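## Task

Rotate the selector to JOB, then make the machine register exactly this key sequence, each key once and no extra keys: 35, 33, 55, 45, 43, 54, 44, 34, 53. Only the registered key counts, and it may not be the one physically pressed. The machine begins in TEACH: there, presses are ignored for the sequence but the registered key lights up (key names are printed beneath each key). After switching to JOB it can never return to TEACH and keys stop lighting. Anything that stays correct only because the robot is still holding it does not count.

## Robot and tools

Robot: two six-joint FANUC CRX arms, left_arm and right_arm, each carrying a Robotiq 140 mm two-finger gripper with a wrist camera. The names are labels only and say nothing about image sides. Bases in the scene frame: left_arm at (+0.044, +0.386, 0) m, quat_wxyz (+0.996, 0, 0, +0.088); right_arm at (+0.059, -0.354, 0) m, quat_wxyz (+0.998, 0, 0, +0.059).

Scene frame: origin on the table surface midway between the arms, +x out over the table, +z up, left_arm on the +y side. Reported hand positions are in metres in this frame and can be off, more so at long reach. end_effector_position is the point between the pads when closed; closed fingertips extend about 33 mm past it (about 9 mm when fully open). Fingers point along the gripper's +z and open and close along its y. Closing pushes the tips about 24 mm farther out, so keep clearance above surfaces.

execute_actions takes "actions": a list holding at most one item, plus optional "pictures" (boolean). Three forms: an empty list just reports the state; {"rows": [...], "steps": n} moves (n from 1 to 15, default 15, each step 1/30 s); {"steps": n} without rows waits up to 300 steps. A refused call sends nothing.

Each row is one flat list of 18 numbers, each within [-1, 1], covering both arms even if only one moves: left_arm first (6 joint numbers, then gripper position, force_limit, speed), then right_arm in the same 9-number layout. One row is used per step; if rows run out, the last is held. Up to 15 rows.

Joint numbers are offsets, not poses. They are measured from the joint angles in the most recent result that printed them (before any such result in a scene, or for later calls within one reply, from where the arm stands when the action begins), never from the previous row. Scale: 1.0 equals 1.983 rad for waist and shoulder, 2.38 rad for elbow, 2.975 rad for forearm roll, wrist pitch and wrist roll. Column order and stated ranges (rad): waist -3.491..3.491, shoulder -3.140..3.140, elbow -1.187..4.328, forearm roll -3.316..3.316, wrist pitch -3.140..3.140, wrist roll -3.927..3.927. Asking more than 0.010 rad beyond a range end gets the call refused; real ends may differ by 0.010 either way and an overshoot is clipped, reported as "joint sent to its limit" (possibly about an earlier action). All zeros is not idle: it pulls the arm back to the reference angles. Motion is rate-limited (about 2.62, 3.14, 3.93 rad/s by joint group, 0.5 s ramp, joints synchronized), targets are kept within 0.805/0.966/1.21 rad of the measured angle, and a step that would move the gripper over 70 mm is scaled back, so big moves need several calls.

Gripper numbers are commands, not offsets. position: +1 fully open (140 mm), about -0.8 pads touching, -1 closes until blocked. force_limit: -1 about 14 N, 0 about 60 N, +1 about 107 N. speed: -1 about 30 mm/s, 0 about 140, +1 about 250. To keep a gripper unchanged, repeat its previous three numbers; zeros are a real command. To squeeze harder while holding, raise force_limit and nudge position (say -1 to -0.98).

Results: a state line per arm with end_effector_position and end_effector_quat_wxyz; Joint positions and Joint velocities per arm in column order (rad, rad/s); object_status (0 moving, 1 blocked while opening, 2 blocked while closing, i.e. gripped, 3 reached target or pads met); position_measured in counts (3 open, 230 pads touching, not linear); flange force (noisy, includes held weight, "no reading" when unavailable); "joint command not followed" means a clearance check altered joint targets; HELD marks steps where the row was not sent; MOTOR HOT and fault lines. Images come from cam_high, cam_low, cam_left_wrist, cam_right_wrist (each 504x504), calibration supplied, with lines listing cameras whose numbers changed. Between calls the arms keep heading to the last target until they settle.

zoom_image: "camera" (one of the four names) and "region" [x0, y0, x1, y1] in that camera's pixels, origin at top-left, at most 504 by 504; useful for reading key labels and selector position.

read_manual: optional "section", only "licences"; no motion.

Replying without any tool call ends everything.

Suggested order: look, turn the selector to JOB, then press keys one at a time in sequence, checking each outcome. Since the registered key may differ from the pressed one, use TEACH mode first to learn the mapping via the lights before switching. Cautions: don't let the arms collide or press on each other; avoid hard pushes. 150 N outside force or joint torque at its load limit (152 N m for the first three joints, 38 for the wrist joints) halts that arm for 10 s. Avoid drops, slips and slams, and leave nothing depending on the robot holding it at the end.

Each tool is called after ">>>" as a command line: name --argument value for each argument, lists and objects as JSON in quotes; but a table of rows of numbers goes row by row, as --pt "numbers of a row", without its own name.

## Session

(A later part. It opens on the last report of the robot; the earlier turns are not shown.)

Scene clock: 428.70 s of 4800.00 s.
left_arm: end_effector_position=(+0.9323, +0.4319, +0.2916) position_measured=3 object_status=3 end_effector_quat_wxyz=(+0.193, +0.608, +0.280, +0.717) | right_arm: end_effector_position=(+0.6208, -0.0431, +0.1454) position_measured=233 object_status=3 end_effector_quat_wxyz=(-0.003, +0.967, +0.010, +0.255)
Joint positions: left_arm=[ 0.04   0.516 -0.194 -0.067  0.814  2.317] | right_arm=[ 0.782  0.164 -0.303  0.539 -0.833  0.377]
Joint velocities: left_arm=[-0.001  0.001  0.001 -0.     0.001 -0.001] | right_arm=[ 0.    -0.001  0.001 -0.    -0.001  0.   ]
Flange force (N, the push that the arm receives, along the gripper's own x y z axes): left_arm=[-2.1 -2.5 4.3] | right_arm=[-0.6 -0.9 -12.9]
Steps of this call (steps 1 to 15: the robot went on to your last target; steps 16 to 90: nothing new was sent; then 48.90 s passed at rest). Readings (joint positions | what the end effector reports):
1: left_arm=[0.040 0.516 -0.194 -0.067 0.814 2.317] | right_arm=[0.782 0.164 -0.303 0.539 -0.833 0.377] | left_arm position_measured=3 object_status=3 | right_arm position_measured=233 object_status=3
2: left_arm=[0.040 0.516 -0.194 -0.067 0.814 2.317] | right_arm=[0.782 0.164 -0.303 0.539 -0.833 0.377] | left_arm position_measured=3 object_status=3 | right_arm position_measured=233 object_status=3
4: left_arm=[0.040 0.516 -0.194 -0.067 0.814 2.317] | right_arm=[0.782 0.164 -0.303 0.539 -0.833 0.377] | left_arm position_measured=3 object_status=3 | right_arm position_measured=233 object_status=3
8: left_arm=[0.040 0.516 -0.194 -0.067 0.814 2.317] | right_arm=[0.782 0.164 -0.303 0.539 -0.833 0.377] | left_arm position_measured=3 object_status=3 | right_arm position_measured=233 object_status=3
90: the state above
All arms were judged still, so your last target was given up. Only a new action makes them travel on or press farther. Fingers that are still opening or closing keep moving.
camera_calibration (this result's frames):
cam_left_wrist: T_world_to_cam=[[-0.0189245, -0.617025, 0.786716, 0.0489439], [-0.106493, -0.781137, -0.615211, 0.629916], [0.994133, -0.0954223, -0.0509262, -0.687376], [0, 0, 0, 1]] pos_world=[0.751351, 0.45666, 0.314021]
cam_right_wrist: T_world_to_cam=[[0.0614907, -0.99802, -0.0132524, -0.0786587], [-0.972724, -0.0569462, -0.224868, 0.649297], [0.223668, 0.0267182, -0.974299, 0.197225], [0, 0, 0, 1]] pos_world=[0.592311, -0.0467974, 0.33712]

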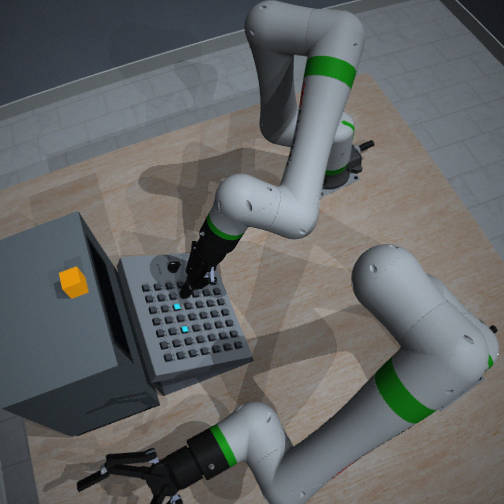

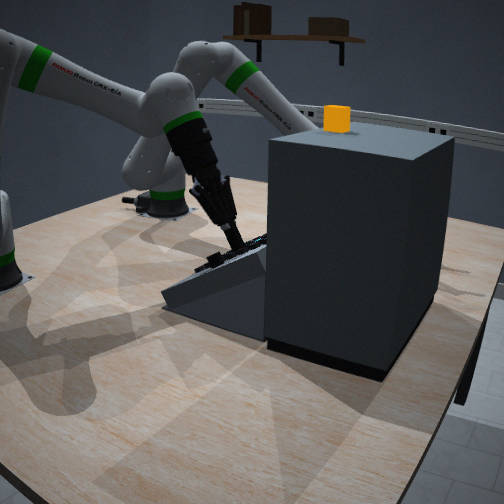

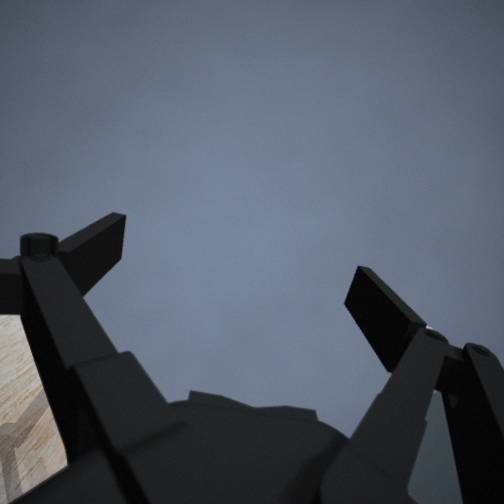

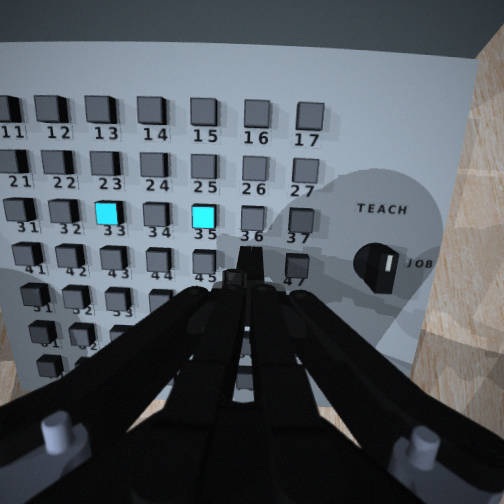

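>>> execute_actions --actions '[{"rows": [[0,0,0,0,0,0,1,0,0,0.004511,-0.007931,0.001908,-0.002303,-0.007243,0.001502,-1,0,0.5],[0,0,0,0,0,0,1,0,0,0.004511,-0.007931,0.001908,-0.002303,-0.007243,0.001502,-1,0,0.5],[0,0,0,0,0,0,1,0,0,0.004511,-0.007931,0.001908,-0.002303,-0.007243,0.001502,-1,0,0.5],[0,0,0,0,0,0,1,0,0,0.051333,-0.048165,-0.078818,0.022390,0.009901,-0.057312,-1,0,0.5]], "steps": 15}]' --pictures false

>>> execute_actions --actions '[{"steps": 8}]' --pictures false

>>> execute_actions --actions '[{"rows": [[0,0,0,0,0,0,1,0,0,-0.001718,0.002630,-0.000685,0.001100,0.002444,-0.000708,-1,0,0.5],[0,0,0,0,0,0,1,0,0,-0.002792,0.004274,-0.001113,0.001787,0.003972,-0.001151,-1,0,0.5],[0,0,0,0,0,0,1,0,0,-0.003437,0.005260,-0.001370,0.002199,0.004889,-0.001416,-1,0,0.5],[0,0,0,0,0,0,1,0,0,-0.003866,0.005918,-0.001541,0.002474,0.005500,-0.001593,-1,0,0.5],[0,0,0,0,0,0,1,0,0,-0.004124,0.006312,-0.001644,0.002639,0.005867,-0.001699,-1,0,0.5],[0,0,0,0,0,0,1,0,0,-0.004296,0.006575,-0.001712,0.002749,0.006111,-0.001770,-1,0,0.5]], "steps": 12}]'

Scene clock: 534.37 s of 4800.00 s.
left_arm: end_effector_position=(+0.9323, +0.4319, +0.2916) position_measured=3 object_status=3 end_effector_quat_wxyz=(+0.193, +0.608, +0.280, +0.717) | right_arm: end_effector_position=(+0.5573, -0.0443, +0.1187) position_measured=233 object_status=3 end_effector_quat_wxyz=(-0.003, +0.967, +0.010, +0.255)
Joint positions: left_arm=[ 0.04   0.516 -0.194 -0.067  0.814  2.317] | right_arm=[ 0.884  0.068 -0.49   0.605 -0.804  0.207]
Joint velocities: left_arm=[0.    0.    0.002 0.    0.001 0.001] | right_arm=[ 0.005 -0.006 -0.008  0.009  0.005 -0.012]
Flange force (N, the push that the arm receives, along the gripper's own x y z axes): left_arm=[-2.5 -1.1 -0.1] | right_arm=[-11.5 3.5 -0.5]
Steps of this call (steps 1 to 90: nothing new was sent; then 102.17 s passed at rest; steps 91 to 105: all 15 steps of this action). Readings (joint positions | what the end effector reports):
91: left_arm=[0.040 0.516 -0.194 -0.067 0.814 2.317] | right_arm=[0.782 0.164 -0.303 0.539 -0.834 0.377] | left_arm position_measured=3 object_status=3 | right_arm position_measured=233 object_status=3
92: left_arm=[0.040 0.516 -0.194 -0.067 0.814 2.317] | right_arm=[0.784 0.160 -0.302 0.537 -0.839 0.377] | left_arm position_measured=3 object_status=3 | right_arm position_measured=233 object_status=3
94: left_arm=[0.040 0.516 -0.194 -0.067 0.814 2.317] | right_arm=[0.790 0.150 -0.300 0.533 -0.851 0.380] | left_arm position_measured=3 object_status=3 | right_arm position_measured=233 object_status=3
98: left_arm=[0.040 0.516 -0.194 -0.067 0.814 2.317] | right_arm=[0.825 0.114 -0.357 0.557 -0.838 0.328] | left_arm position_measured=3 object_status=3 | right_arm position_measured=233 object_status=3
105: the state above

Scene clock: 534.63 s of 4800.00 s.
left_arm: end_effector_position=(+0.9323, +0.4319, +0.2916) position_measured=3 object_status=3 end_effector_quat_wxyz=(+0.193, +0.608, +0.280, +0.717) | right_arm: end_effector_position=(+0.5572, -0.0443, +0.1186) position_measured=233 object_status=3 end_effector_quat_wxyz=(-0.003, +0.967, +0.010, +0.255)
Joint positions: left_arm=[ 0.04   0.516 -0.194 -0.067  0.814  2.317] | right_arm=[ 0.884  0.068 -0.491  0.605 -0.804  0.207]
Joint velocities: left_arm=[ 0.001  0.002 -0.    -0.     0.001 -0.001] | right_arm=[-0.001  0.001  0.001  0.    -0.     0.   ]
Flange force (N, the push that the arm receives, along the gripper's own x y z axes): left_arm=[-2.9 -0.7 1.7] | right_arm=[-2.8 0.9 -0.5]
Steps of this call (steps 1 to 8: the robot went on to your last target). Readings (joint positions | what the end effector reports):
1: left_arm=[0.040 0.516 -0.194 -0.067 0.814 2.317] | right_arm=[0.884 0.068 -0.490 0.605 -0.804 0.207] | left_arm position_measured=3 object_status=3 | right_arm position_measured=233 object_status=3
2: left_arm=[0.040 0.516 -0.194 -0.067 0.814 2.317] | right_arm=[0.884 0.068 -0.490 0.605 -0.804 0.207] | left_arm position_measured=3 object_status=3 | right_arm position_measured=233 object_status=3
4: left_arm=[0.040 0.516 -0.194 -0.067 0.814 2.317] | right_arm=[0.884 0.068 -0.491 0.605 -0.804 0.207] | left_arm position_measured=3 object_status=3 | right_arm position_measured=233 object_status=3
8: the state above

Scene clock: 535.03 s of 4800.00 s.
left_arm: end_effector_position=(+0.9323, +0.4319, +0.2916) position_measured=3 object_status=3 end_effector_quat_wxyz=(+0.193, +0.608, +0.280, +0.717) | right_arm: end_effector_position=(+0.5608, -0.0442, +0.1121) position_measured=233 object_status=3 end_effector_quat_wxyz=(-0.003, +0.967, +0.010, +0.255)
Joint positions: left_arm=[ 0.04   0.516 -0.194 -0.067  0.814  2.317] | right_arm=[ 0.875  0.081 -0.495  0.614 -0.786  0.202]
Joint velocities: left_arm=[ 0.001 -0.    -0.001 -0.     0.001  0.   ] | right_arm=[-0.001  0.001  0.     0.001  0.     0.   ]
Flange force (N, the push that the arm receives, along the gripper's own x y z axes): left_arm=[-4.4 -1.3 5.3] | right_arm=[0.6 -0.9 -3.7]
Steps of this call (steps 1 to 12: all 12 steps of this action). Readings (joint positions | what the end effector reports):
1: left_arm=[0.040 0.516 -0.194 -0.067 0.814 2.317] | right_arm=[0.884 0.068 -0.491 0.606 -0.803 0.207] | left_arm position_measured=3 object_status=3 | right_arm position_measured=233 object_status=3
2: left_arm=[0.040 0.516 -0.194 -0.067 0.814 2.317] | right_arm=[0.883 0.070 -0.491 0.607 -0.801 0.206] | left_arm position_measured=3 object_status=3 | right_arm position_measured=233 object_status=3
4: left_arm=[0.040 0.516 -0.194 -0.067 0.814 2.317] | right_arm=[0.879 0.076 -0.493 0.610 -0.793 0.204] | left_arm position_measured=3 object_status=3 | right_arm position_measured=233 object_status=3
8: left_arm=[0.040 0.516 -0.194 -0.067 0.814 2.317] | right_arm=[0.876 0.081 -0.495 0.613 -0.786 0.202] | left_arm position_measured=3 object_status=3 | right_arm position_measured=233 object_status=3
12: the state above
camera_calibration (this result's frames):
cam_left_wrist: T_world_to_cam=[[-0.0189244, -0.617025, 0.786716, 0.0489439], [-0.106493, -0.781137, -0.615211, 0.629916], [0.994133, -0.0954222, -0.0509263, -0.687376], [0, 0, 0, 1]] pos_world=[0.751351, 0.45666, 0.314021]
cam_right_wrist: T_world_to_cam=[[0.0616083, -0.99801, -0.0134264, -0.0765534], [-0.972728, -0.0570229, -0.224832, 0.583397], [0.223619, 0.0269117, -0.974305, 0.178257], [0, 0, 0, 1]] pos_world=[0.532341, -0.0479312, 0.303815]

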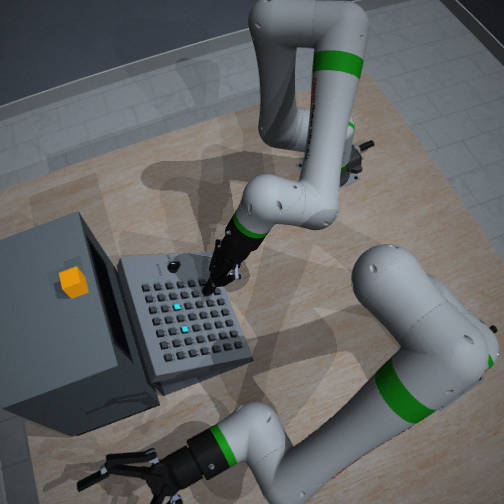

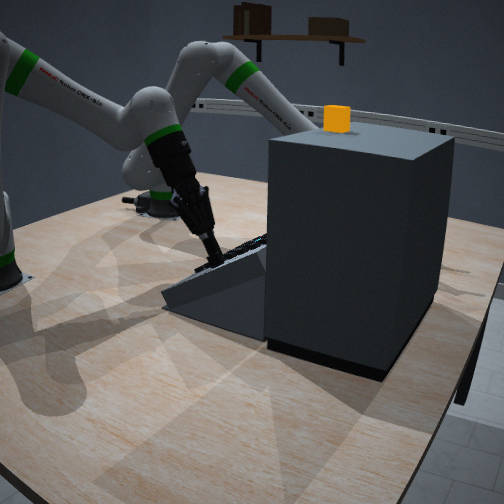

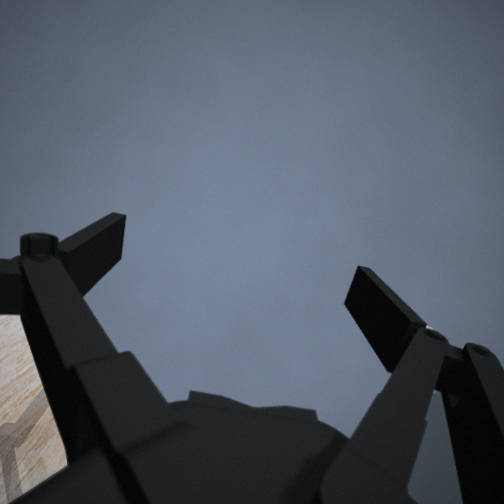

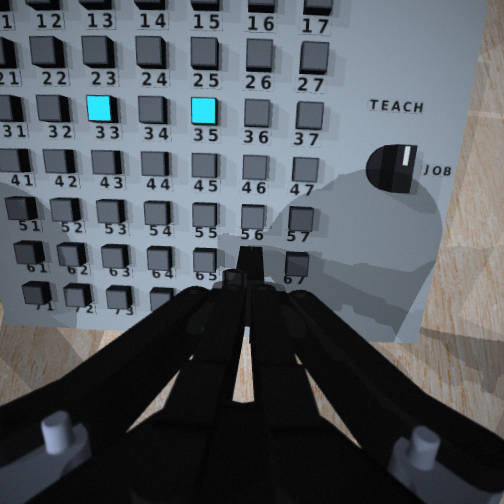

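>>> execute_actions --actions '[{"rows": [[0,0,0,0,0,0,1,0,0,-0.000300,0.000460,-0.000120,0.000190,0.000430,-0.000120,-1,0,0.5],[0,0,0,0,0,0,1,0,0,-0.000516,0.000789,-0.000205,0.000330,0.000733,-0.000212,-1,0,0.5]], "steps": 8}]'

Scene clock: 547.37 s of 4800.00 s.
left_arm: end_effector_position=(+0.9323, +0.4319, +0.2916) position_measured=3 object_status=3 end_effector_quat_wxyz=(+0.193, +0.608, +0.280, +0.717) | right_arm: end_effector_position=(+0.5612, -0.0443, +0.1113) position_measured=233 object_status=3 end_effector_quat_wxyz=(-0.003, +0.967, +0.010, +0.255)
Joint positions: left_arm=[ 0.04   0.516 -0.194 -0.067  0.814  2.317] | right_arm=[ 0.874  0.083 -0.495  0.615 -0.784  0.201]
Joint velocities: left_arm=[ 0.001  0.    -0.001  0.    -0.001 -0.001] | right_arm=[-0.002  0.     0.001 -0.     0.001 -0.   ]
Flange force (N, the push that the arm receives, along the gripper's own x y z axes): left_arm=[-5.4 -2.4 3.7] | right_arm=[0.1 -2.3 -3.0]
Steps of this call (steps 1 to 15: the robot went on to your last target; steps 16 to 90: nothing new was sent; then 9.07 s passed at rest; steps 91 to 98: all 8 steps of this action). Readings (joint positions | what the end effector reports):
91: left_arm=[0.040 0.516 -0.194 -0.067 0.814 2.317] | right_arm=[0.875 0.081 -0.495 0.614 -0.786 0.202] | left_arm position_measured=3 object_status=3 | right_arm position_measured=233 object_status=3
92: left_arm=[0.040 0.516 -0.194 -0.067 0.814 2.317] | right_arm=[0.875 0.082 -0.495 0.614 -0.785 0.201] | left_arm position_measured=3 object_status=3 | right_arm position_measured=233 object_status=3
94: left_arm=[0.040 0.516 -0.194 -0.067 0.814 2.317] | right_arm=[0.874 0.082 -0.495 0.614 -0.784 0.201] | left_arm position_measured=3 object_status=3 | right_arm position_measured=233 object_status=3
98: the state above
camera_calibration (this result's frames):
cam_left_wrist: T_world_to_cam=[[-0.0189247, -0.617025, 0.786716, 0.0489441], [-0.106493, -0.781137, -0.615211, 0.629916], [0.994133, -0.0954224, -0.050926, -0.687376], [0, 0, 0, 1]] pos_world=[0.751351, 0.45666, 0.314021]
cam_right_wrist: T_world_to_cam=[[0.0615938, -0.998011, -0.0134012, -0.0766053], [-0.97274, -0.0570157, -0.224782, 0.58363], [0.223571, 0.0268811, -0.974317, 0.177419], [0, 0, 0, 1]] pos_world=[0.532773, -0.0479461, 0.303025]

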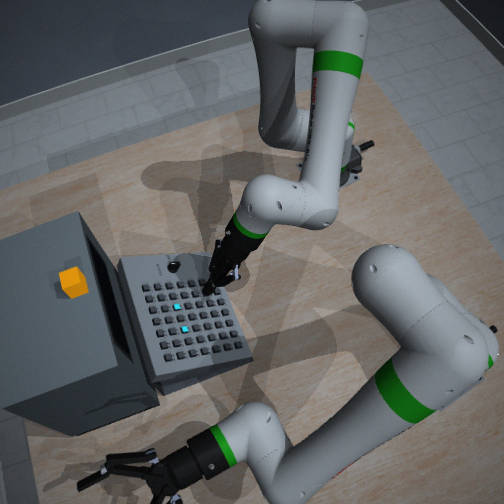

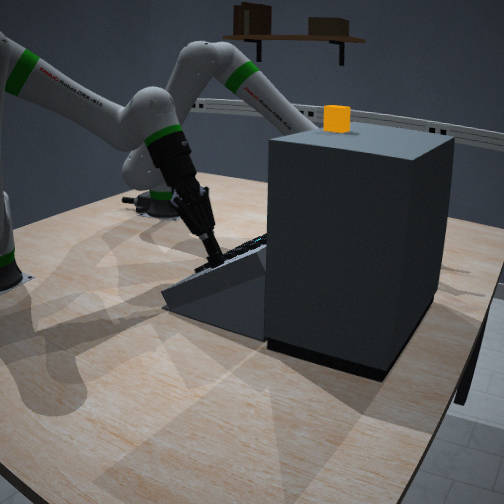

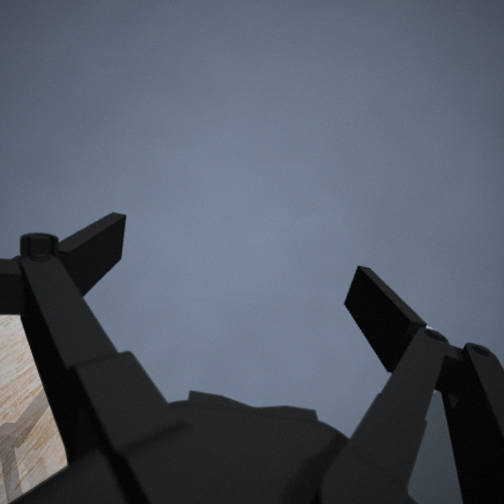

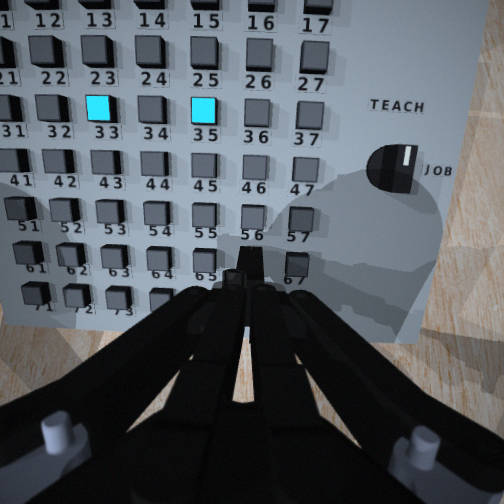

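>>> execute_actions --actions '[{"rows": [[0,0,0,0,0,0,1,0,0,-0.000300,0.000460,-0.000120,0.000190,0.000430,-0.000120,-1,0,0.5],[0,0,0,0,0,0,1,0,0,-0.000516,0.000789,-0.000205,0.000330,0.000733,-0.000212,-1,0,0.5]], "steps": 8}]'

Scene clock: 552.63 s of 4800.00 s.
left_arm: end_effector_position=(+0.9323, +0.4319, +0.2916) position_measured=3 object_status=3 end_effector_quat_wxyz=(+0.193, +0.608, +0.280, +0.717) | right_arm: end_effector_position=(+0.5616, -0.0442, +0.1105) position_measured=233 object_status=3 end_effector_quat_wxyz=(-0.003, +0.967, +0.010, +0.255)
Joint positions: left_arm=[ 0.04   0.516 -0.194 -0.067  0.814  2.317] | right_arm=[ 0.873  0.084 -0.496  0.616 -0.781  0.2  ]
Joint velocities: left_arm=[-0.     0.     0.001 -0.    -0.001  0.001] | right_arm=[-0.001  0.001 -0.001  0.001  0.001 -0.001]
Flange force (N, the push that the arm receives, along the gripper's own x y z axes): left_arm=[-3.1 -2.4 5.1] | right_arm=[0.8 -1.6 -5.5]
Steps of this call (steps 1 to 15: the robot went on to your last target; steps 16 to 90: nothing new was sent; then 2.00 s passed at rest; steps 91 to 98: all 8 steps of this action). Readings (joint positions | what the end effector reports):
91: left_arm=[0.040 0.516 -0.194 -0.067 0.814 2.317] | right_arm=[0.874 0.083 -0.495 0.615 -0.783 0.201] | left_arm position_measured=3 object_status=3 | right_arm position_measured=233 object_status=3
92: left_arm=[0.040 0.516 -0.194 -0.067 0.814 2.317] | right_arm=[0.874 0.083 -0.495 0.615 -0.783 0.201] | left_arm position_measured=3 object_status=3 | right_arm position_measured=233 object_status=3
94: left_arm=[0.040 0.516 -0.194 -0.067 0.814 2.317] | right_arm=[0.873 0.084 -0.496 0.615 -0.782 0.201] | left_arm position_measured=3 object_status=3 | right_arm position_measured=233 object_status=3
98: the state above
camera_calibration (this result's frames):
cam_left_wrist: T_world_to_cam=[[-0.0189245, -0.617025, 0.786716, 0.0489439], [-0.106493, -0.781137, -0.615211, 0.629916], [0.994133, -0.0954223, -0.0509262, -0.687376], [0, 0, 0, 1]] pos_world=[0.751351, 0.45666, 0.314021]
cam_right_wrist: T_world_to_cam=[[0.0616407, -0.998008, -0.0134391, -0.0766437], [-0.972742, -0.0570536, -0.22476, 0.583863], [0.223546, 0.0269271, -0.974321, 0.176585], [0, 0, 0, 1]] pos_world=[0.533198, -0.0479345, 0.30225]

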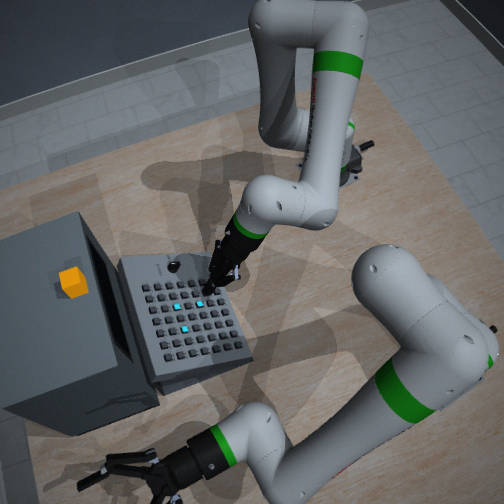

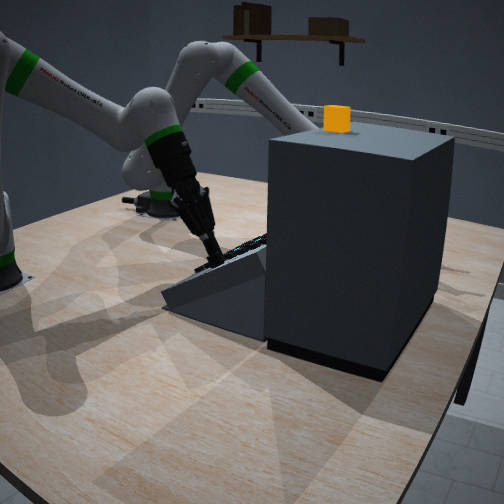

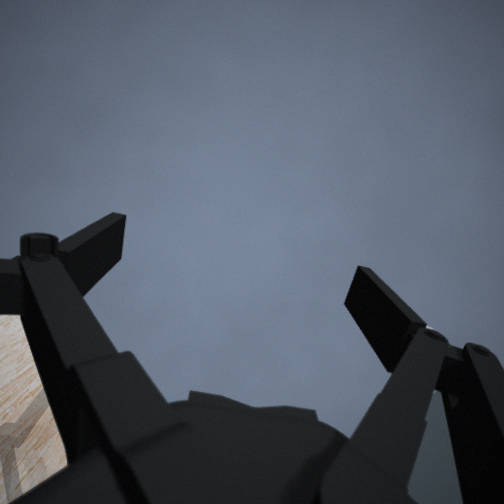

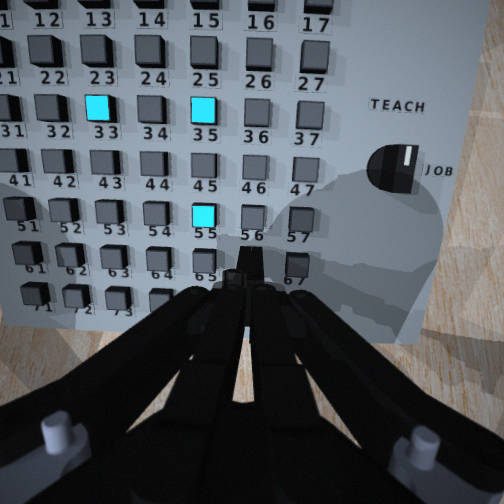

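>>> execute_actions --actions '[{"rows": [[0,0,0,0,0,0,1,0,0,-0.000200,0.000300,-0.000080,0.000130,0.000280,-0.000080,-1,0,0.5],[0,0,0,0,0,0,1,0,0,-0.000344,0.000526,-0.000137,0.000220,0.000489,-0.000142,-1,0,0.5]], "steps": 8}]'

Scene clock: 557.73 s of 4800.00 s.
left_arm: end_effector_position=(+0.9323, +0.4319, +0.2916) position_measured=3 object_status=3 end_effector_quat_wxyz=(+0.193, +0.608, +0.280, +0.717) | right_arm: end_effector_position=(+0.5619, -0.0442, +0.1101) position_measured=233 object_status=3 end_effector_quat_wxyz=(-0.003, +0.967, +0.010, +0.255)
Joint positions: left_arm=[ 0.04   0.516 -0.194 -0.067  0.814  2.317] | right_arm=[ 0.873  0.085 -0.496  0.616 -0.78   0.2  ]
Joint velocities: left_arm=[-0.     0.001 -0.001 -0.     0.002 -0.001] | right_arm=[-0.     0.     0.     0.001  0.001 -0.001]
Flange force (N, the push that the arm receives, along the gripper's own x y z axes): left_arm=[-3.8 -2.8 4.7] | right_arm=[-9.0 6.0 -41.9]
Steps of this call (steps 1 to 15: the robot went on to your last target; steps 16 to 90: nothing new was sent; then 1.83 s passed at rest; steps 91 to 98: all 8 steps of this action). Readings (joint positions | what the end effector reports):
91: left_arm=[0.040 0.516 -0.194 -0.067 0.814 2.317] | right_arm=[0.873 0.084 -0.496 0.616 -0.781 0.200] | left_arm position_measured=3 object_status=3 | right_arm position_measured=233 object_status=3
92: left_arm=[0.040 0.516 -0.194 -0.067 0.814 2.317] | right_arm=[0.873 0.085 -0.496 0.616 -0.781 0.200] | left_arm position_measured=3 object_status=3 | right_arm position_measured=233 object_status=3
94: left_arm=[0.040 0.516 -0.194 -0.067 0.814 2.317] | right_arm=[0.873 0.085 -0.496 0.616 -0.780 0.200] | left_arm position_measured=3 object_status=3 | right_arm position_measured=233 object_status=3
98: the state above
camera_calibration (this result's frames):
cam_left_wrist: T_world_to_cam=[[-0.0189244, -0.617025, 0.786716, 0.048944], [-0.106493, -0.781137, -0.615211, 0.629916], [0.994133, -0.0954222, -0.0509263, -0.687376], [0, 0, 0, 1]] pos_world=[0.751351, 0.45666, 0.314021]
cam_right_wrist: T_world_to_cam=[[0.0616742, -0.998005, -0.0134865, -0.0766624], [-0.972729, -0.0570741, -0.224814, 0.584027], [0.223596, 0.026984, -0.974308, 0.17607], [0, 0, 0, 1]] pos_world=[0.533459, -0.0479278, 0.30181]

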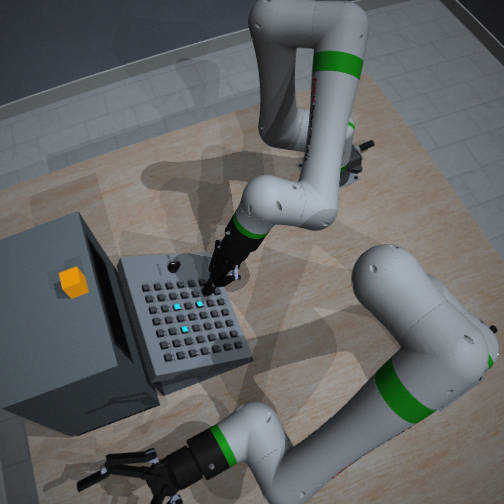

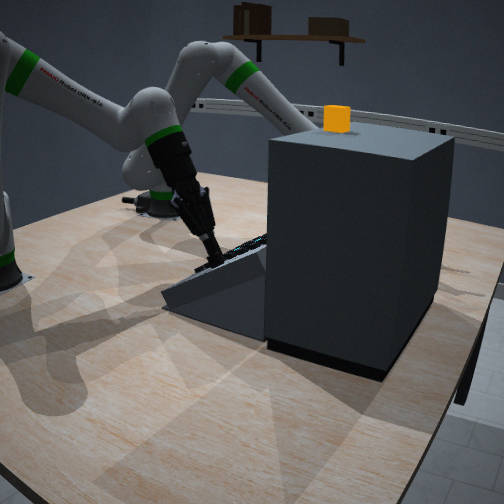

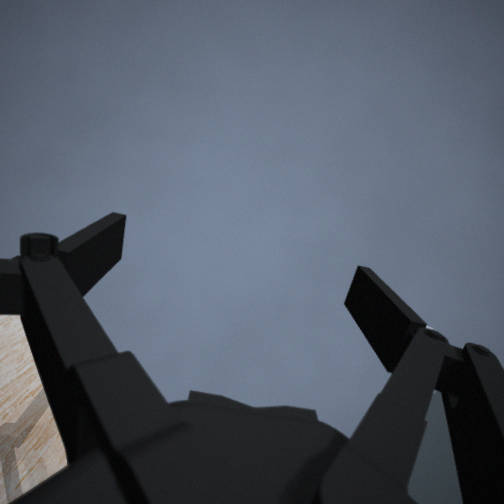

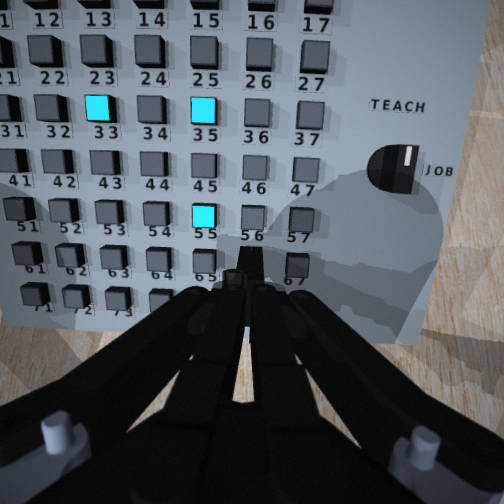

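>>> execute_actions --actions '[{"rows": [[0,0,0,0,0,0,1,0,0,0.002000,-0.003070,0.000800,-0.001280,-0.002850,0.000830,-1,0,0.5],[0,0,0,0,0,0,1,0,0,0.005728,-0.008766,0.002282,-0.003665,-0.008148,0.002360,-1,0,0.5]], "steps": 10}]'

Scene clock: 562.67 s of 4800.00 s.
left_arm: end_effector_position=(+0.9323, +0.4319, +0.2916) position_measured=3 object_status=3 end_effector_quat_wxyz=(+0.193, +0.608, +0.280, +0.717) | right_arm: end_effector_position=(+0.5571, -0.0443, +0.1188) position_measured=233 object_status=3 end_effector_quat_wxyz=(-0.003, +0.967, +0.010, +0.255)
Joint positions: left_arm=[ 0.04   0.516 -0.194 -0.067  0.814  2.317] | right_arm=[ 0.884  0.068 -0.491  0.605 -0.804  0.207]
Joint velocities: left_arm=[ 0.     0.001  0.001 -0.    -0.001 -0.001] | right_arm=[ 0.002 -0.002  0.001 -0.    -0.002  0.003]
Flange force (N, the push that the arm receives, along the gripper's own x y z axes): left_arm=[-1.9 -2.5 -0.6] | right_arm=[-0.6 -2.8 3.1]
Steps of this call (steps 1 to 15: the robot went on to your last target; steps 16 to 90: nothing new was sent; then 1.60 s passed at rest; steps 91 to 100: all 10 steps of this action). Readings (joint positions | what the end effector reports):
91: left_arm=[0.040 0.516 -0.194 -0.067 0.814 2.317] | right_arm=[0.873 0.085 -0.496 0.616 -0.780 0.200] | left_arm position_measured=3 object_status=3 | right_arm position_measured=233 object_status=3
92: left_arm=[0.040 0.516 -0.194 -0.067 0.814 2.317] | right_arm=[0.874 0.083 -0.495 0.614 -0.783 0.200] | left_arm position_measured=3 object_status=3 | right_arm position_measured=233 object_status=3
94: left_arm=[0.040 0.516 -0.194 -0.067 0.814 2.317] | right_arm=[0.881 0.073 -0.492 0.608 -0.797 0.204] | left_arm position_measured=3 object_status=3 | right_arm position_measured=233 object_status=3
98: left_arm=[0.040 0.516 -0.194 -0.067 0.814 2.317] | right_arm=[0.884 0.068 -0.491 0.605 -0.804 0.207] | left_arm position_measured=3 object_status=3 | right_arm position_measured=233 object_status=3
100: the state above
camera_calibration (this result's frames):
cam_left_wrist: T_world_to_cam=[[-0.0189244, -0.617025, 0.786716, 0.048944], [-0.106493, -0.781137, -0.615211, 0.629916], [0.994133, -0.0954221, -0.0509262, -0.687376], [0, 0, 0, 1]] pos_world=[0.751351, 0.45666, 0.314021]
cam_right_wrist: T_world_to_cam=[[0.0613633, -0.998026, -0.0133419, -0.0762059], [-0.972708, -0.0567991, -0.224973, 0.581333], [0.223771, 0.0267829, -0.974274, 0.185487], [0, 0, 0, 1]] pos_world=[0.528637, -0.0480042, 0.310483]

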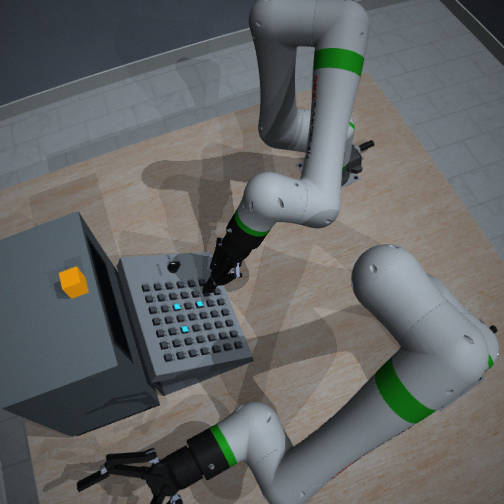

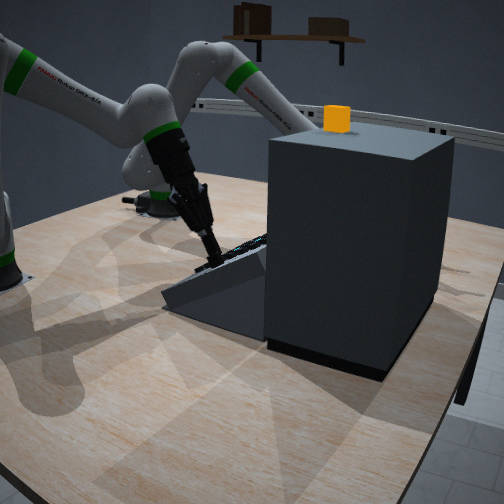

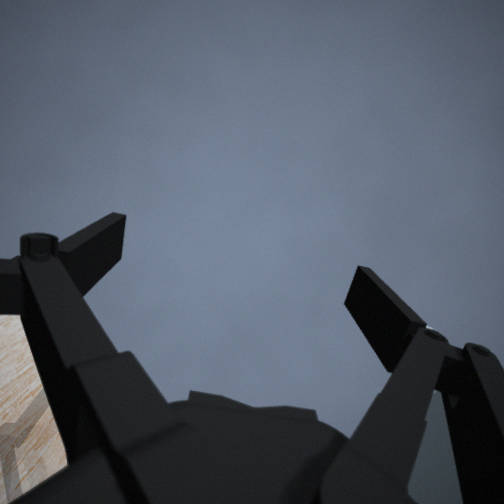

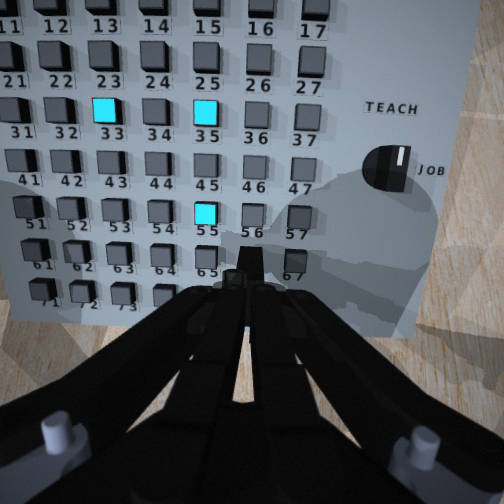

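>>> zoom_image --camera "cam_right_wrist" --region '[230, 80, 470, 260]'

Region (230, 80, 470, 260) of cam_right_wrist's 504x504 image, scaled by 2.100, with more detail than that image has; it fills the top 378 rows of this view, and the rest is white.

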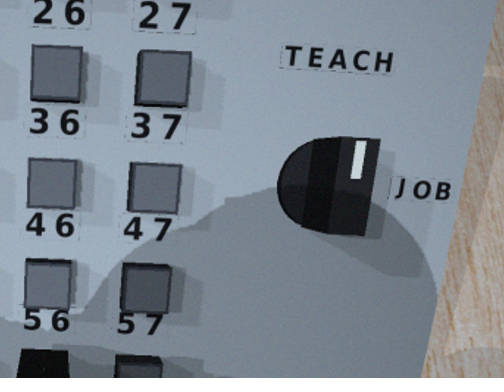

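>>> execute_actions --actions '[{"rows": [[0,0,0,0,0,0,1,0,0,-0.003893,0.047281,0.064388,-0.010632,-0.015387,0.017628,-1,0,0.5],[0,0,0,0,0,0,1,0,0,-0.003893,0.047281,0.064388,-0.010632,-0.015387,0.017628,-1,0,0.5],[0,0,0,0,0,0,1,0,0,-0.003893,0.047281,0.064388,-0.010632,-0.015387,0.017628,-1,0,0.5],[0,0,0,0,0,0,1,0,0,-0.003893,0.047281,0.064388,-0.010632,-0.015387,0.017628,-1,0,0.5],[0,0,0,0,0,0,1,0,0,-0.003893,0.047281,0.064388,-0.010632,-0.015387,0.017628,-1,0,0.5],[0,0,0,0,0,0,1,0,0,-0.003893,0.047281,0.064388,-0.010632,-0.015387,0.017628,-1,0,0.5],[0,0,0,0,0,0,1,0,0,-0.003893,0.047281,0.064388,-0.010632,-0.015387,0.017628,-1,0,0.5],[0,0,0,0,0,0,1,0,0,-0.003893,0.047281,0.064388,-0.010632,-0.015387,0.017628,-1,0,0.5],[0,0,0,0,0,0,1,0,0,-0.003893,0.047281,0.064388,-0.010632,-0.015387,0.017628,-1,0,0.5],[0,0,0,0,0,0,1,0,0,-0.003893,0.047281,0.064388,-0.010632,-0.015387,0.017628,-1,0,0.5],[0,0,0,0,0,0,1,0,0,-0.005861,0.050460,0.063580,-0.009534,-0.012439,0.016918,-1,0,0.5],[0,0,0,0,0,0,1,0,0,-0.006954,0.052227,0.063131,-0.008924,-0.010801,0.016524,-1,0,0.5],[0,0,0,0,0,0,1,0,0,-0.007610,0.053286,0.062861,-0.008558,-0.009819,0.016288,-1,0,0.5],[0,0,0,0,0,0,1,0,0,-0.008047,0.053993,0.062682,-0.008314,-0.009164,0.016130,-1,0,0.5],[0,0,0,0,0,0,1,0,0,-0.008266,0.054346,0.062592,-0.008192,-0.008836,0.016051,-1,0,0.5]], "steps": 15}]' --pictures false

>>> execute_actions --actions '[{"steps": 7}]'

>>> execute_actions --actions '[{"rows": [[0,0,0,0,0,0,1,0,0,0.008843,-0.014289,0.003633,-0.004934,-0.013250,0.003190,-1,0,0.5],[0,0,0,0,0,0,1,0,0,0.008843,-0.014289,0.003633,-0.004934,-0.013250,0.003190,-1,0,0.5],[0,0,0,0,0,0,1,0,0,0.008843,-0.014289,0.003633,-0.004934,-0.013250,0.003190,-1,0,0.5],[0,0,0,0,0,0,1,0,0,0.008843,-0.014289,0.003633,-0.004934,-0.013250,0.003190,-1,0,0.5],[0,0,0,0,0,0,1,0,0,-0.096619,-0.095523,-0.021838,-0.037022,-0.010841,0.097965,-0.33,-0.5,0.5]], "steps": 15}]' --pictures false

>>> execute_actions --actions '[{"steps": 12}]'

Scene clock: 683.17 s of 4800.00 s.
left_arm: end_effector_position=(+0.9323, +0.4319, +0.2916) position_measured=3 object_status=3 end_effector_quat_wxyz=(+0.193, +0.608, +0.280, +0.717) | right_arm: end_effector_position=(+0.5897, -0.0098, +0.1295) position_measured=233 object_status=3 end_effector_quat_wxyz=(-0.003, +0.967, +0.010, +0.255)
Joint positions: left_arm=[ 0.04   0.516 -0.194 -0.067  0.814  2.317] | right_arm=[ 0.869  0.173 -0.341  0.579 -0.835  0.256]
Joint velocities: left_arm=[ 0.001  0.001 -0.001 -0.    -0.001 -0.   ] | right_arm=[-0.035  0.055 -0.017  0.03   0.078 -0.025]
Flange force (N, the push that the arm receives, along the gripper's own x y z axes): left_arm=[-2.4 -1.9 2.9] | right_arm=[-2.7 -2.0 -2.0]
Steps of this call (steps 1 to 15: the robot went on to your last target; steps 16 to 90: nothing new was sent; then 117.00 s passed at rest; steps 91 to 105: all 15 steps of this action). Readings (joint positions | what the end effector reports):
91: left_arm=[0.040 0.516 -0.194 -0.067 0.814 2.317] | right_arm=[0.884 0.068 -0.490 0.605 -0.805 0.207] | left_arm position_measured=3 object_status=3 | right_arm position_measured=233 object_status=3
92: left_arm=[0.040 0.516 -0.194 -0.067 0.814 2.317] | right_arm=[0.884 0.070 -0.485 0.604 -0.806 0.209] | left_arm position_measured=3 object_status=3 | right_arm position_measured=233 object_status=3
94: left_arm=[0.040 0.516 -0.194 -0.067 0.814 2.317] | right_arm=[0.883 0.089 -0.455 0.598 -0.815 0.219] | left_arm position_measured=3 object_status=3 | right_arm position_measured=233 object_status=3
98: left_arm=[0.040 0.516 -0.194 -0.067 0.814 2.317] | right_arm=[0.877 0.150 -0.356 0.578 -0.844 0.253] | left_arm position_measured=3 object_status=3 | right_arm position_measured=233 object_status=3
105: the state above

Scene clock: 683.40 s of 4800.00 s.
left_arm: end_effector_position=(+0.9323, +0.4319, +0.2916) position_measured=3 object_status=3 end_effector_quat_wxyz=(+0.193, +0.608, +0.280, +0.717) | right_arm: end_effector_position=(+0.5906, -0.0098, +0.1279) position_measured=233 object_status=3 end_effector_quat_wxyz=(-0.003, +0.967, +0.010, +0.255)
Joint positions: left_arm=[ 0.04   0.516 -0.194 -0.067  0.814  2.317] | right_arm=[ 0.868  0.176 -0.342  0.581 -0.831  0.255]
Joint velocities: left_arm=[-0.    -0.    -0.     0.    -0.001 -0.   ] | right_arm=[ 0.     0.002 -0.001  0.     0.001 -0.002]
Flange force (N, the push that the arm receives, along the gripper's own x y z axes): left_arm=[-4.6 0.2 0.0] | right_arm=[-6.5 2.3 -14.5]
Steps of this call (steps 1 to 7: the robot went on to your last target). Readings (joint positions | what the end effector reports):
1: left_arm=[0.040 0.516 -0.194 -0.067 0.814 2.317] | right_arm=[0.868 0.174 -0.341 0.580 -0.833 0.256] | left_arm position_measured=3 object_status=3 | right_arm position_measured=233 object_status=3
2: left_arm=[0.040 0.516 -0.194 -0.067 0.814 2.317] | right_arm=[0.868 0.175 -0.341 0.581 -0.832 0.255] | left_arm position_measured=3 object_status=3 | right_arm position_measured=233 object_status=3
4: left_arm=[0.040 0.516 -0.194 -0.067 0.814 2.317] | right_arm=[0.868 0.176 -0.341 0.581 -0.831 0.255] | left_arm position_measured=3 object_status=3 | right_arm position_measured=233 object_status=3
7: the state above
camera_calibration (this result's frames):
cam_left_wrist: T_world_to_cam=[[-0.0189245, -0.617025, 0.786716, 0.0489439], [-0.106493, -0.781137, -0.615211, 0.629916], [0.994133, -0.0954223, -0.0509262, -0.687376], [0, 0, 0, 1]] pos_world=[0.751351, 0.45666, 0.314021]
cam_right_wrist: T_world_to_cam=[[0.0614615, -0.99802, -0.013358, -0.0436933], [-0.972726, -0.0568939, -0.224873, 0.617886], [0.223668, 0.0268147, -0.974296, 0.18607], [0, 0, 0, 1]] pos_world=[0.562102, -0.0134422, 0.31965]

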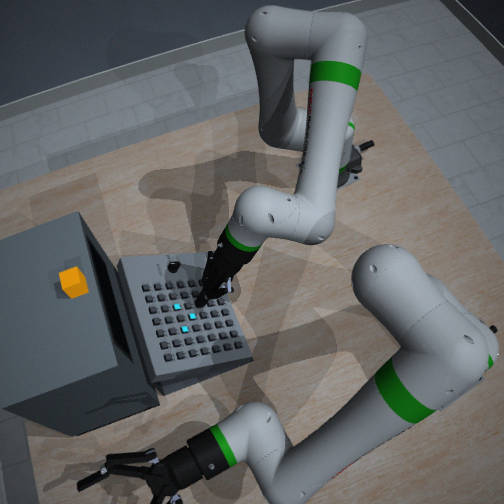

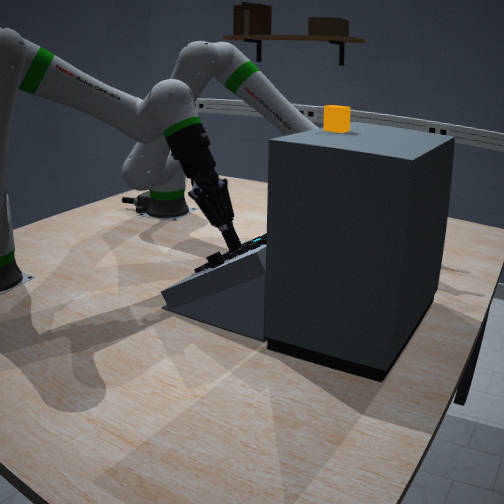

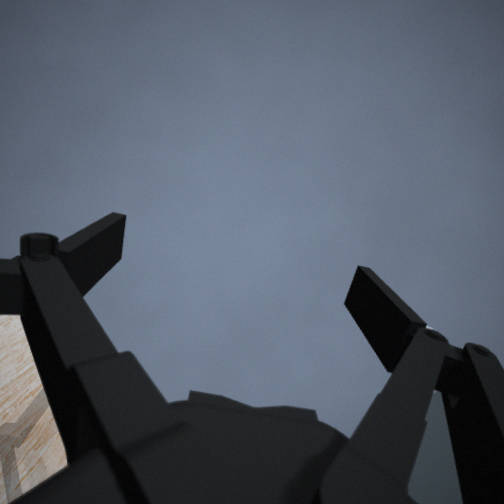

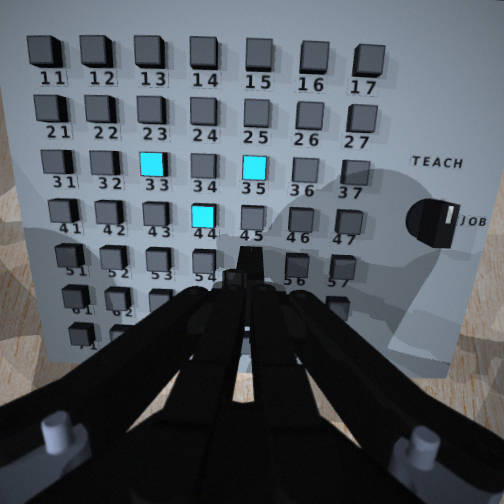

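Scene clock: 683.90 s of 4800.00 s.
left_arm: end_effector_position=(+0.9323, +0.4319, +0.2916) position_measured=3 object_status=3 end_effector_quat_wxyz=(+0.193, +0.608, +0.280, +0.717) | right_arm: end_effector_position=(+0.6063, -0.1170, +0.1760) position_measured=171 object_status=0 end_effector_quat_wxyz=(-0.004, +0.967, +0.010, +0.255)
Joint positions: left_arm=[ 0.04   0.516 -0.194 -0.067  0.814  2.317] | right_arm=[ 0.707  0.008 -0.385  0.484 -0.864  0.506]
Joint velocities: left_arm=[-0.001 -0.     0.001  0.     0.001  0.   ] | right_arm=[-0.5   -0.351 -0.135 -0.206  0.01   0.639]
Flange force (N, the push that the arm receives, along the gripper's own x y z axes): left_arm=[-0.5 0.2 0.5] | right_arm=[7.5 13.4 -7.5]
Steps of this call (steps 1 to 15: all 15 steps of this action). Readings (joint positions | what the end effector reports):
1: left_arm=[0.040 0.516 -0.194 -0.067 0.814 2.317] | right_arm=[0.868 0.176 -0.342 0.581 -0.831 0.255] | left_arm position_measured=3 object_status=3 | right_arm position_measured=233 object_status=3
2: left_arm=[0.040 0.516 -0.194 -0.067 0.814 2.317] | right_arm=[0.869 0.173 -0.341 0.579 -0.835 0.255] | left_arm position_measured=3 object_status=3 | right_arm position_measured=233 object_status=3
4: left_arm=[0.040 0.516 -0.194 -0.067 0.814 2.317] | right_arm=[0.880 0.156 -0.335 0.570 -0.859 0.261] | left_arm position_measured=3 object_status=3 | right_arm position_measured=233 object_status=3
8: left_arm=[0.040 0.516 -0.194 -0.067 0.814 2.317] | right_arm=[0.862 0.117 -0.342 0.549 -0.867 0.305] | left_arm position_measured=3 object_status=3 | right_arm position_measured=206 object_status=0
15: the state above

Scene clock: 684.30 s of 4800.00 s.
left_arm: end_effector_position=(+0.9323, +0.4319, +0.2916) position_measured=3 object_status=3 end_effector_quat_wxyz=(+0.193, +0.608, +0.280, +0.717) | right_arm: end_effector_position=(+0.6085, -0.1353, +0.1802) position_measured=171 object_status=3 end_effector_quat_wxyz=(-0.003, +0.967, +0.010, +0.255)
Joint positions: left_arm=[ 0.04   0.516 -0.194 -0.067  0.814  2.317] | right_arm=[ 0.676 -0.014 -0.393  0.471 -0.863  0.546]
Joint velocities: left_arm=[-0.    -0.     0.002  0.     0.     0.001] | right_arm=[ 0.    -0.001 -0.001  0.    -0.     0.001]
Flange force (N, the push that the arm receives, along the gripper's own x y z axes): left_arm=[-5.2 -0.1 0.8] | right_arm=[-1.2 -1.1 -1.5]
Steps of this call (steps 1 to 12: the robot went on to your last target). Readings (joint positions | what the end effector reports):
1: left_arm=[0.040 0.516 -0.194 -0.067 0.814 2.317] | right_arm=[0.692 -0.002 -0.389 0.478 -0.863 0.525] | left_arm position_measured=3 object_status=3 | right_arm position_measured=171 object_status=0
2: left_arm=[0.040 0.516 -0.194 -0.067 0.814 2.317] | right_arm=[0.682 -0.009 -0.392 0.474 -0.863 0.538] | left_arm position_measured=3 object_status=3 | right_arm position_measured=171 object_status=0
4: left_arm=[0.040 0.516 -0.194 -0.067 0.814 2.317] | right_arm=[0.676 -0.013 -0.393 0.471 -0.863 0.545] | left_arm position_measured=3 object_status=3 | right_arm position_measured=171 object_status=3
8: left_arm=[0.040 0.516 -0.194 -0.067 0.814 2.317] | right_arm=[0.676 -0.014 -0.393 0.471 -0.863 0.546] | left_arm position_measured=3 object_status=3 | right_arm position_measured=171 object_status=3
12: the state above
camera_calibration (this result's frames):
cam_left_wrist: T_world_to_cam=[[-0.0189246, -0.617025, 0.786716, 0.048944], [-0.106493, -0.781137, -0.615211, 0.629916], [0.994133, -0.0954224, -0.0509261, -0.687376], [0, 0, 0, 1]] pos_world=[0.751351, 0.45666, 0.314021]
cam_right_wrist: T_world_to_cam=[[0.0614036, -0.998027, -0.0131306, -0.169424], [-0.972683, -0.0568833, -0.22506, 0.639966], [0.223869, 0.0265914, -0.974256, 0.236194], [0, 0, 0, 1]] pos_world=[0.58001, -0.138967, 0.37192]

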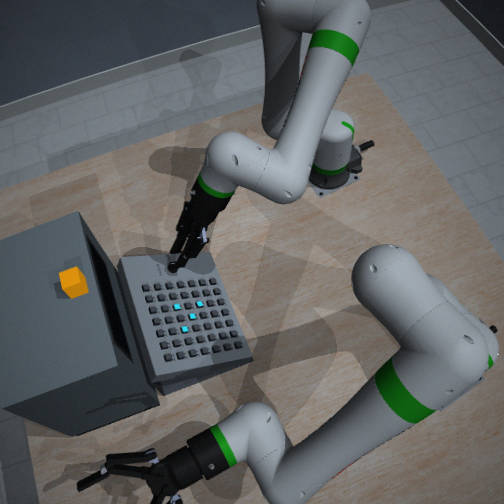

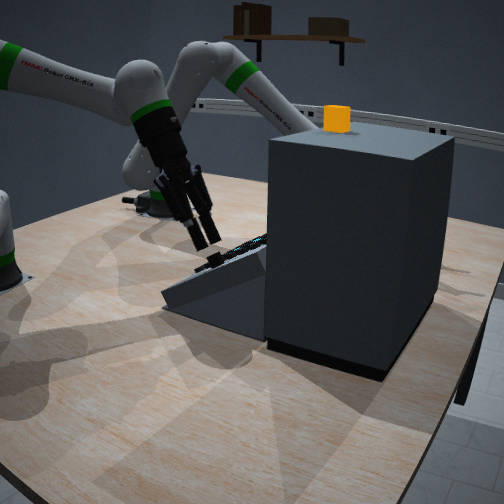

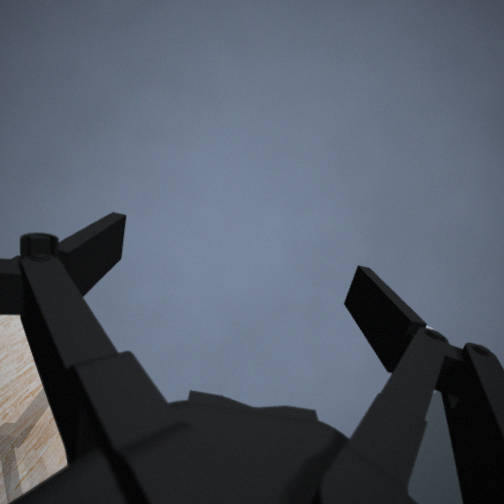

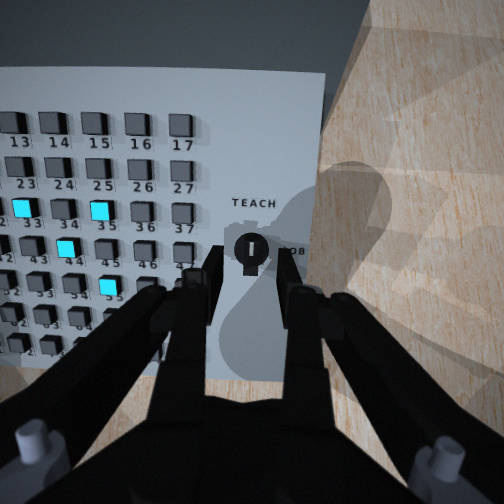

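>>> zoom_image --camera "cam_right_wrist" --region '[200, 210, 300, 310]'

Region (200, 210, 300, 310) of cam_right_wrist's 504x504 image, scaled by 5.040, with more detail than that image has.

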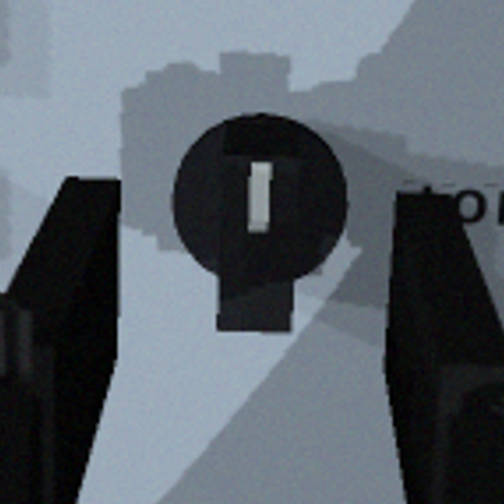

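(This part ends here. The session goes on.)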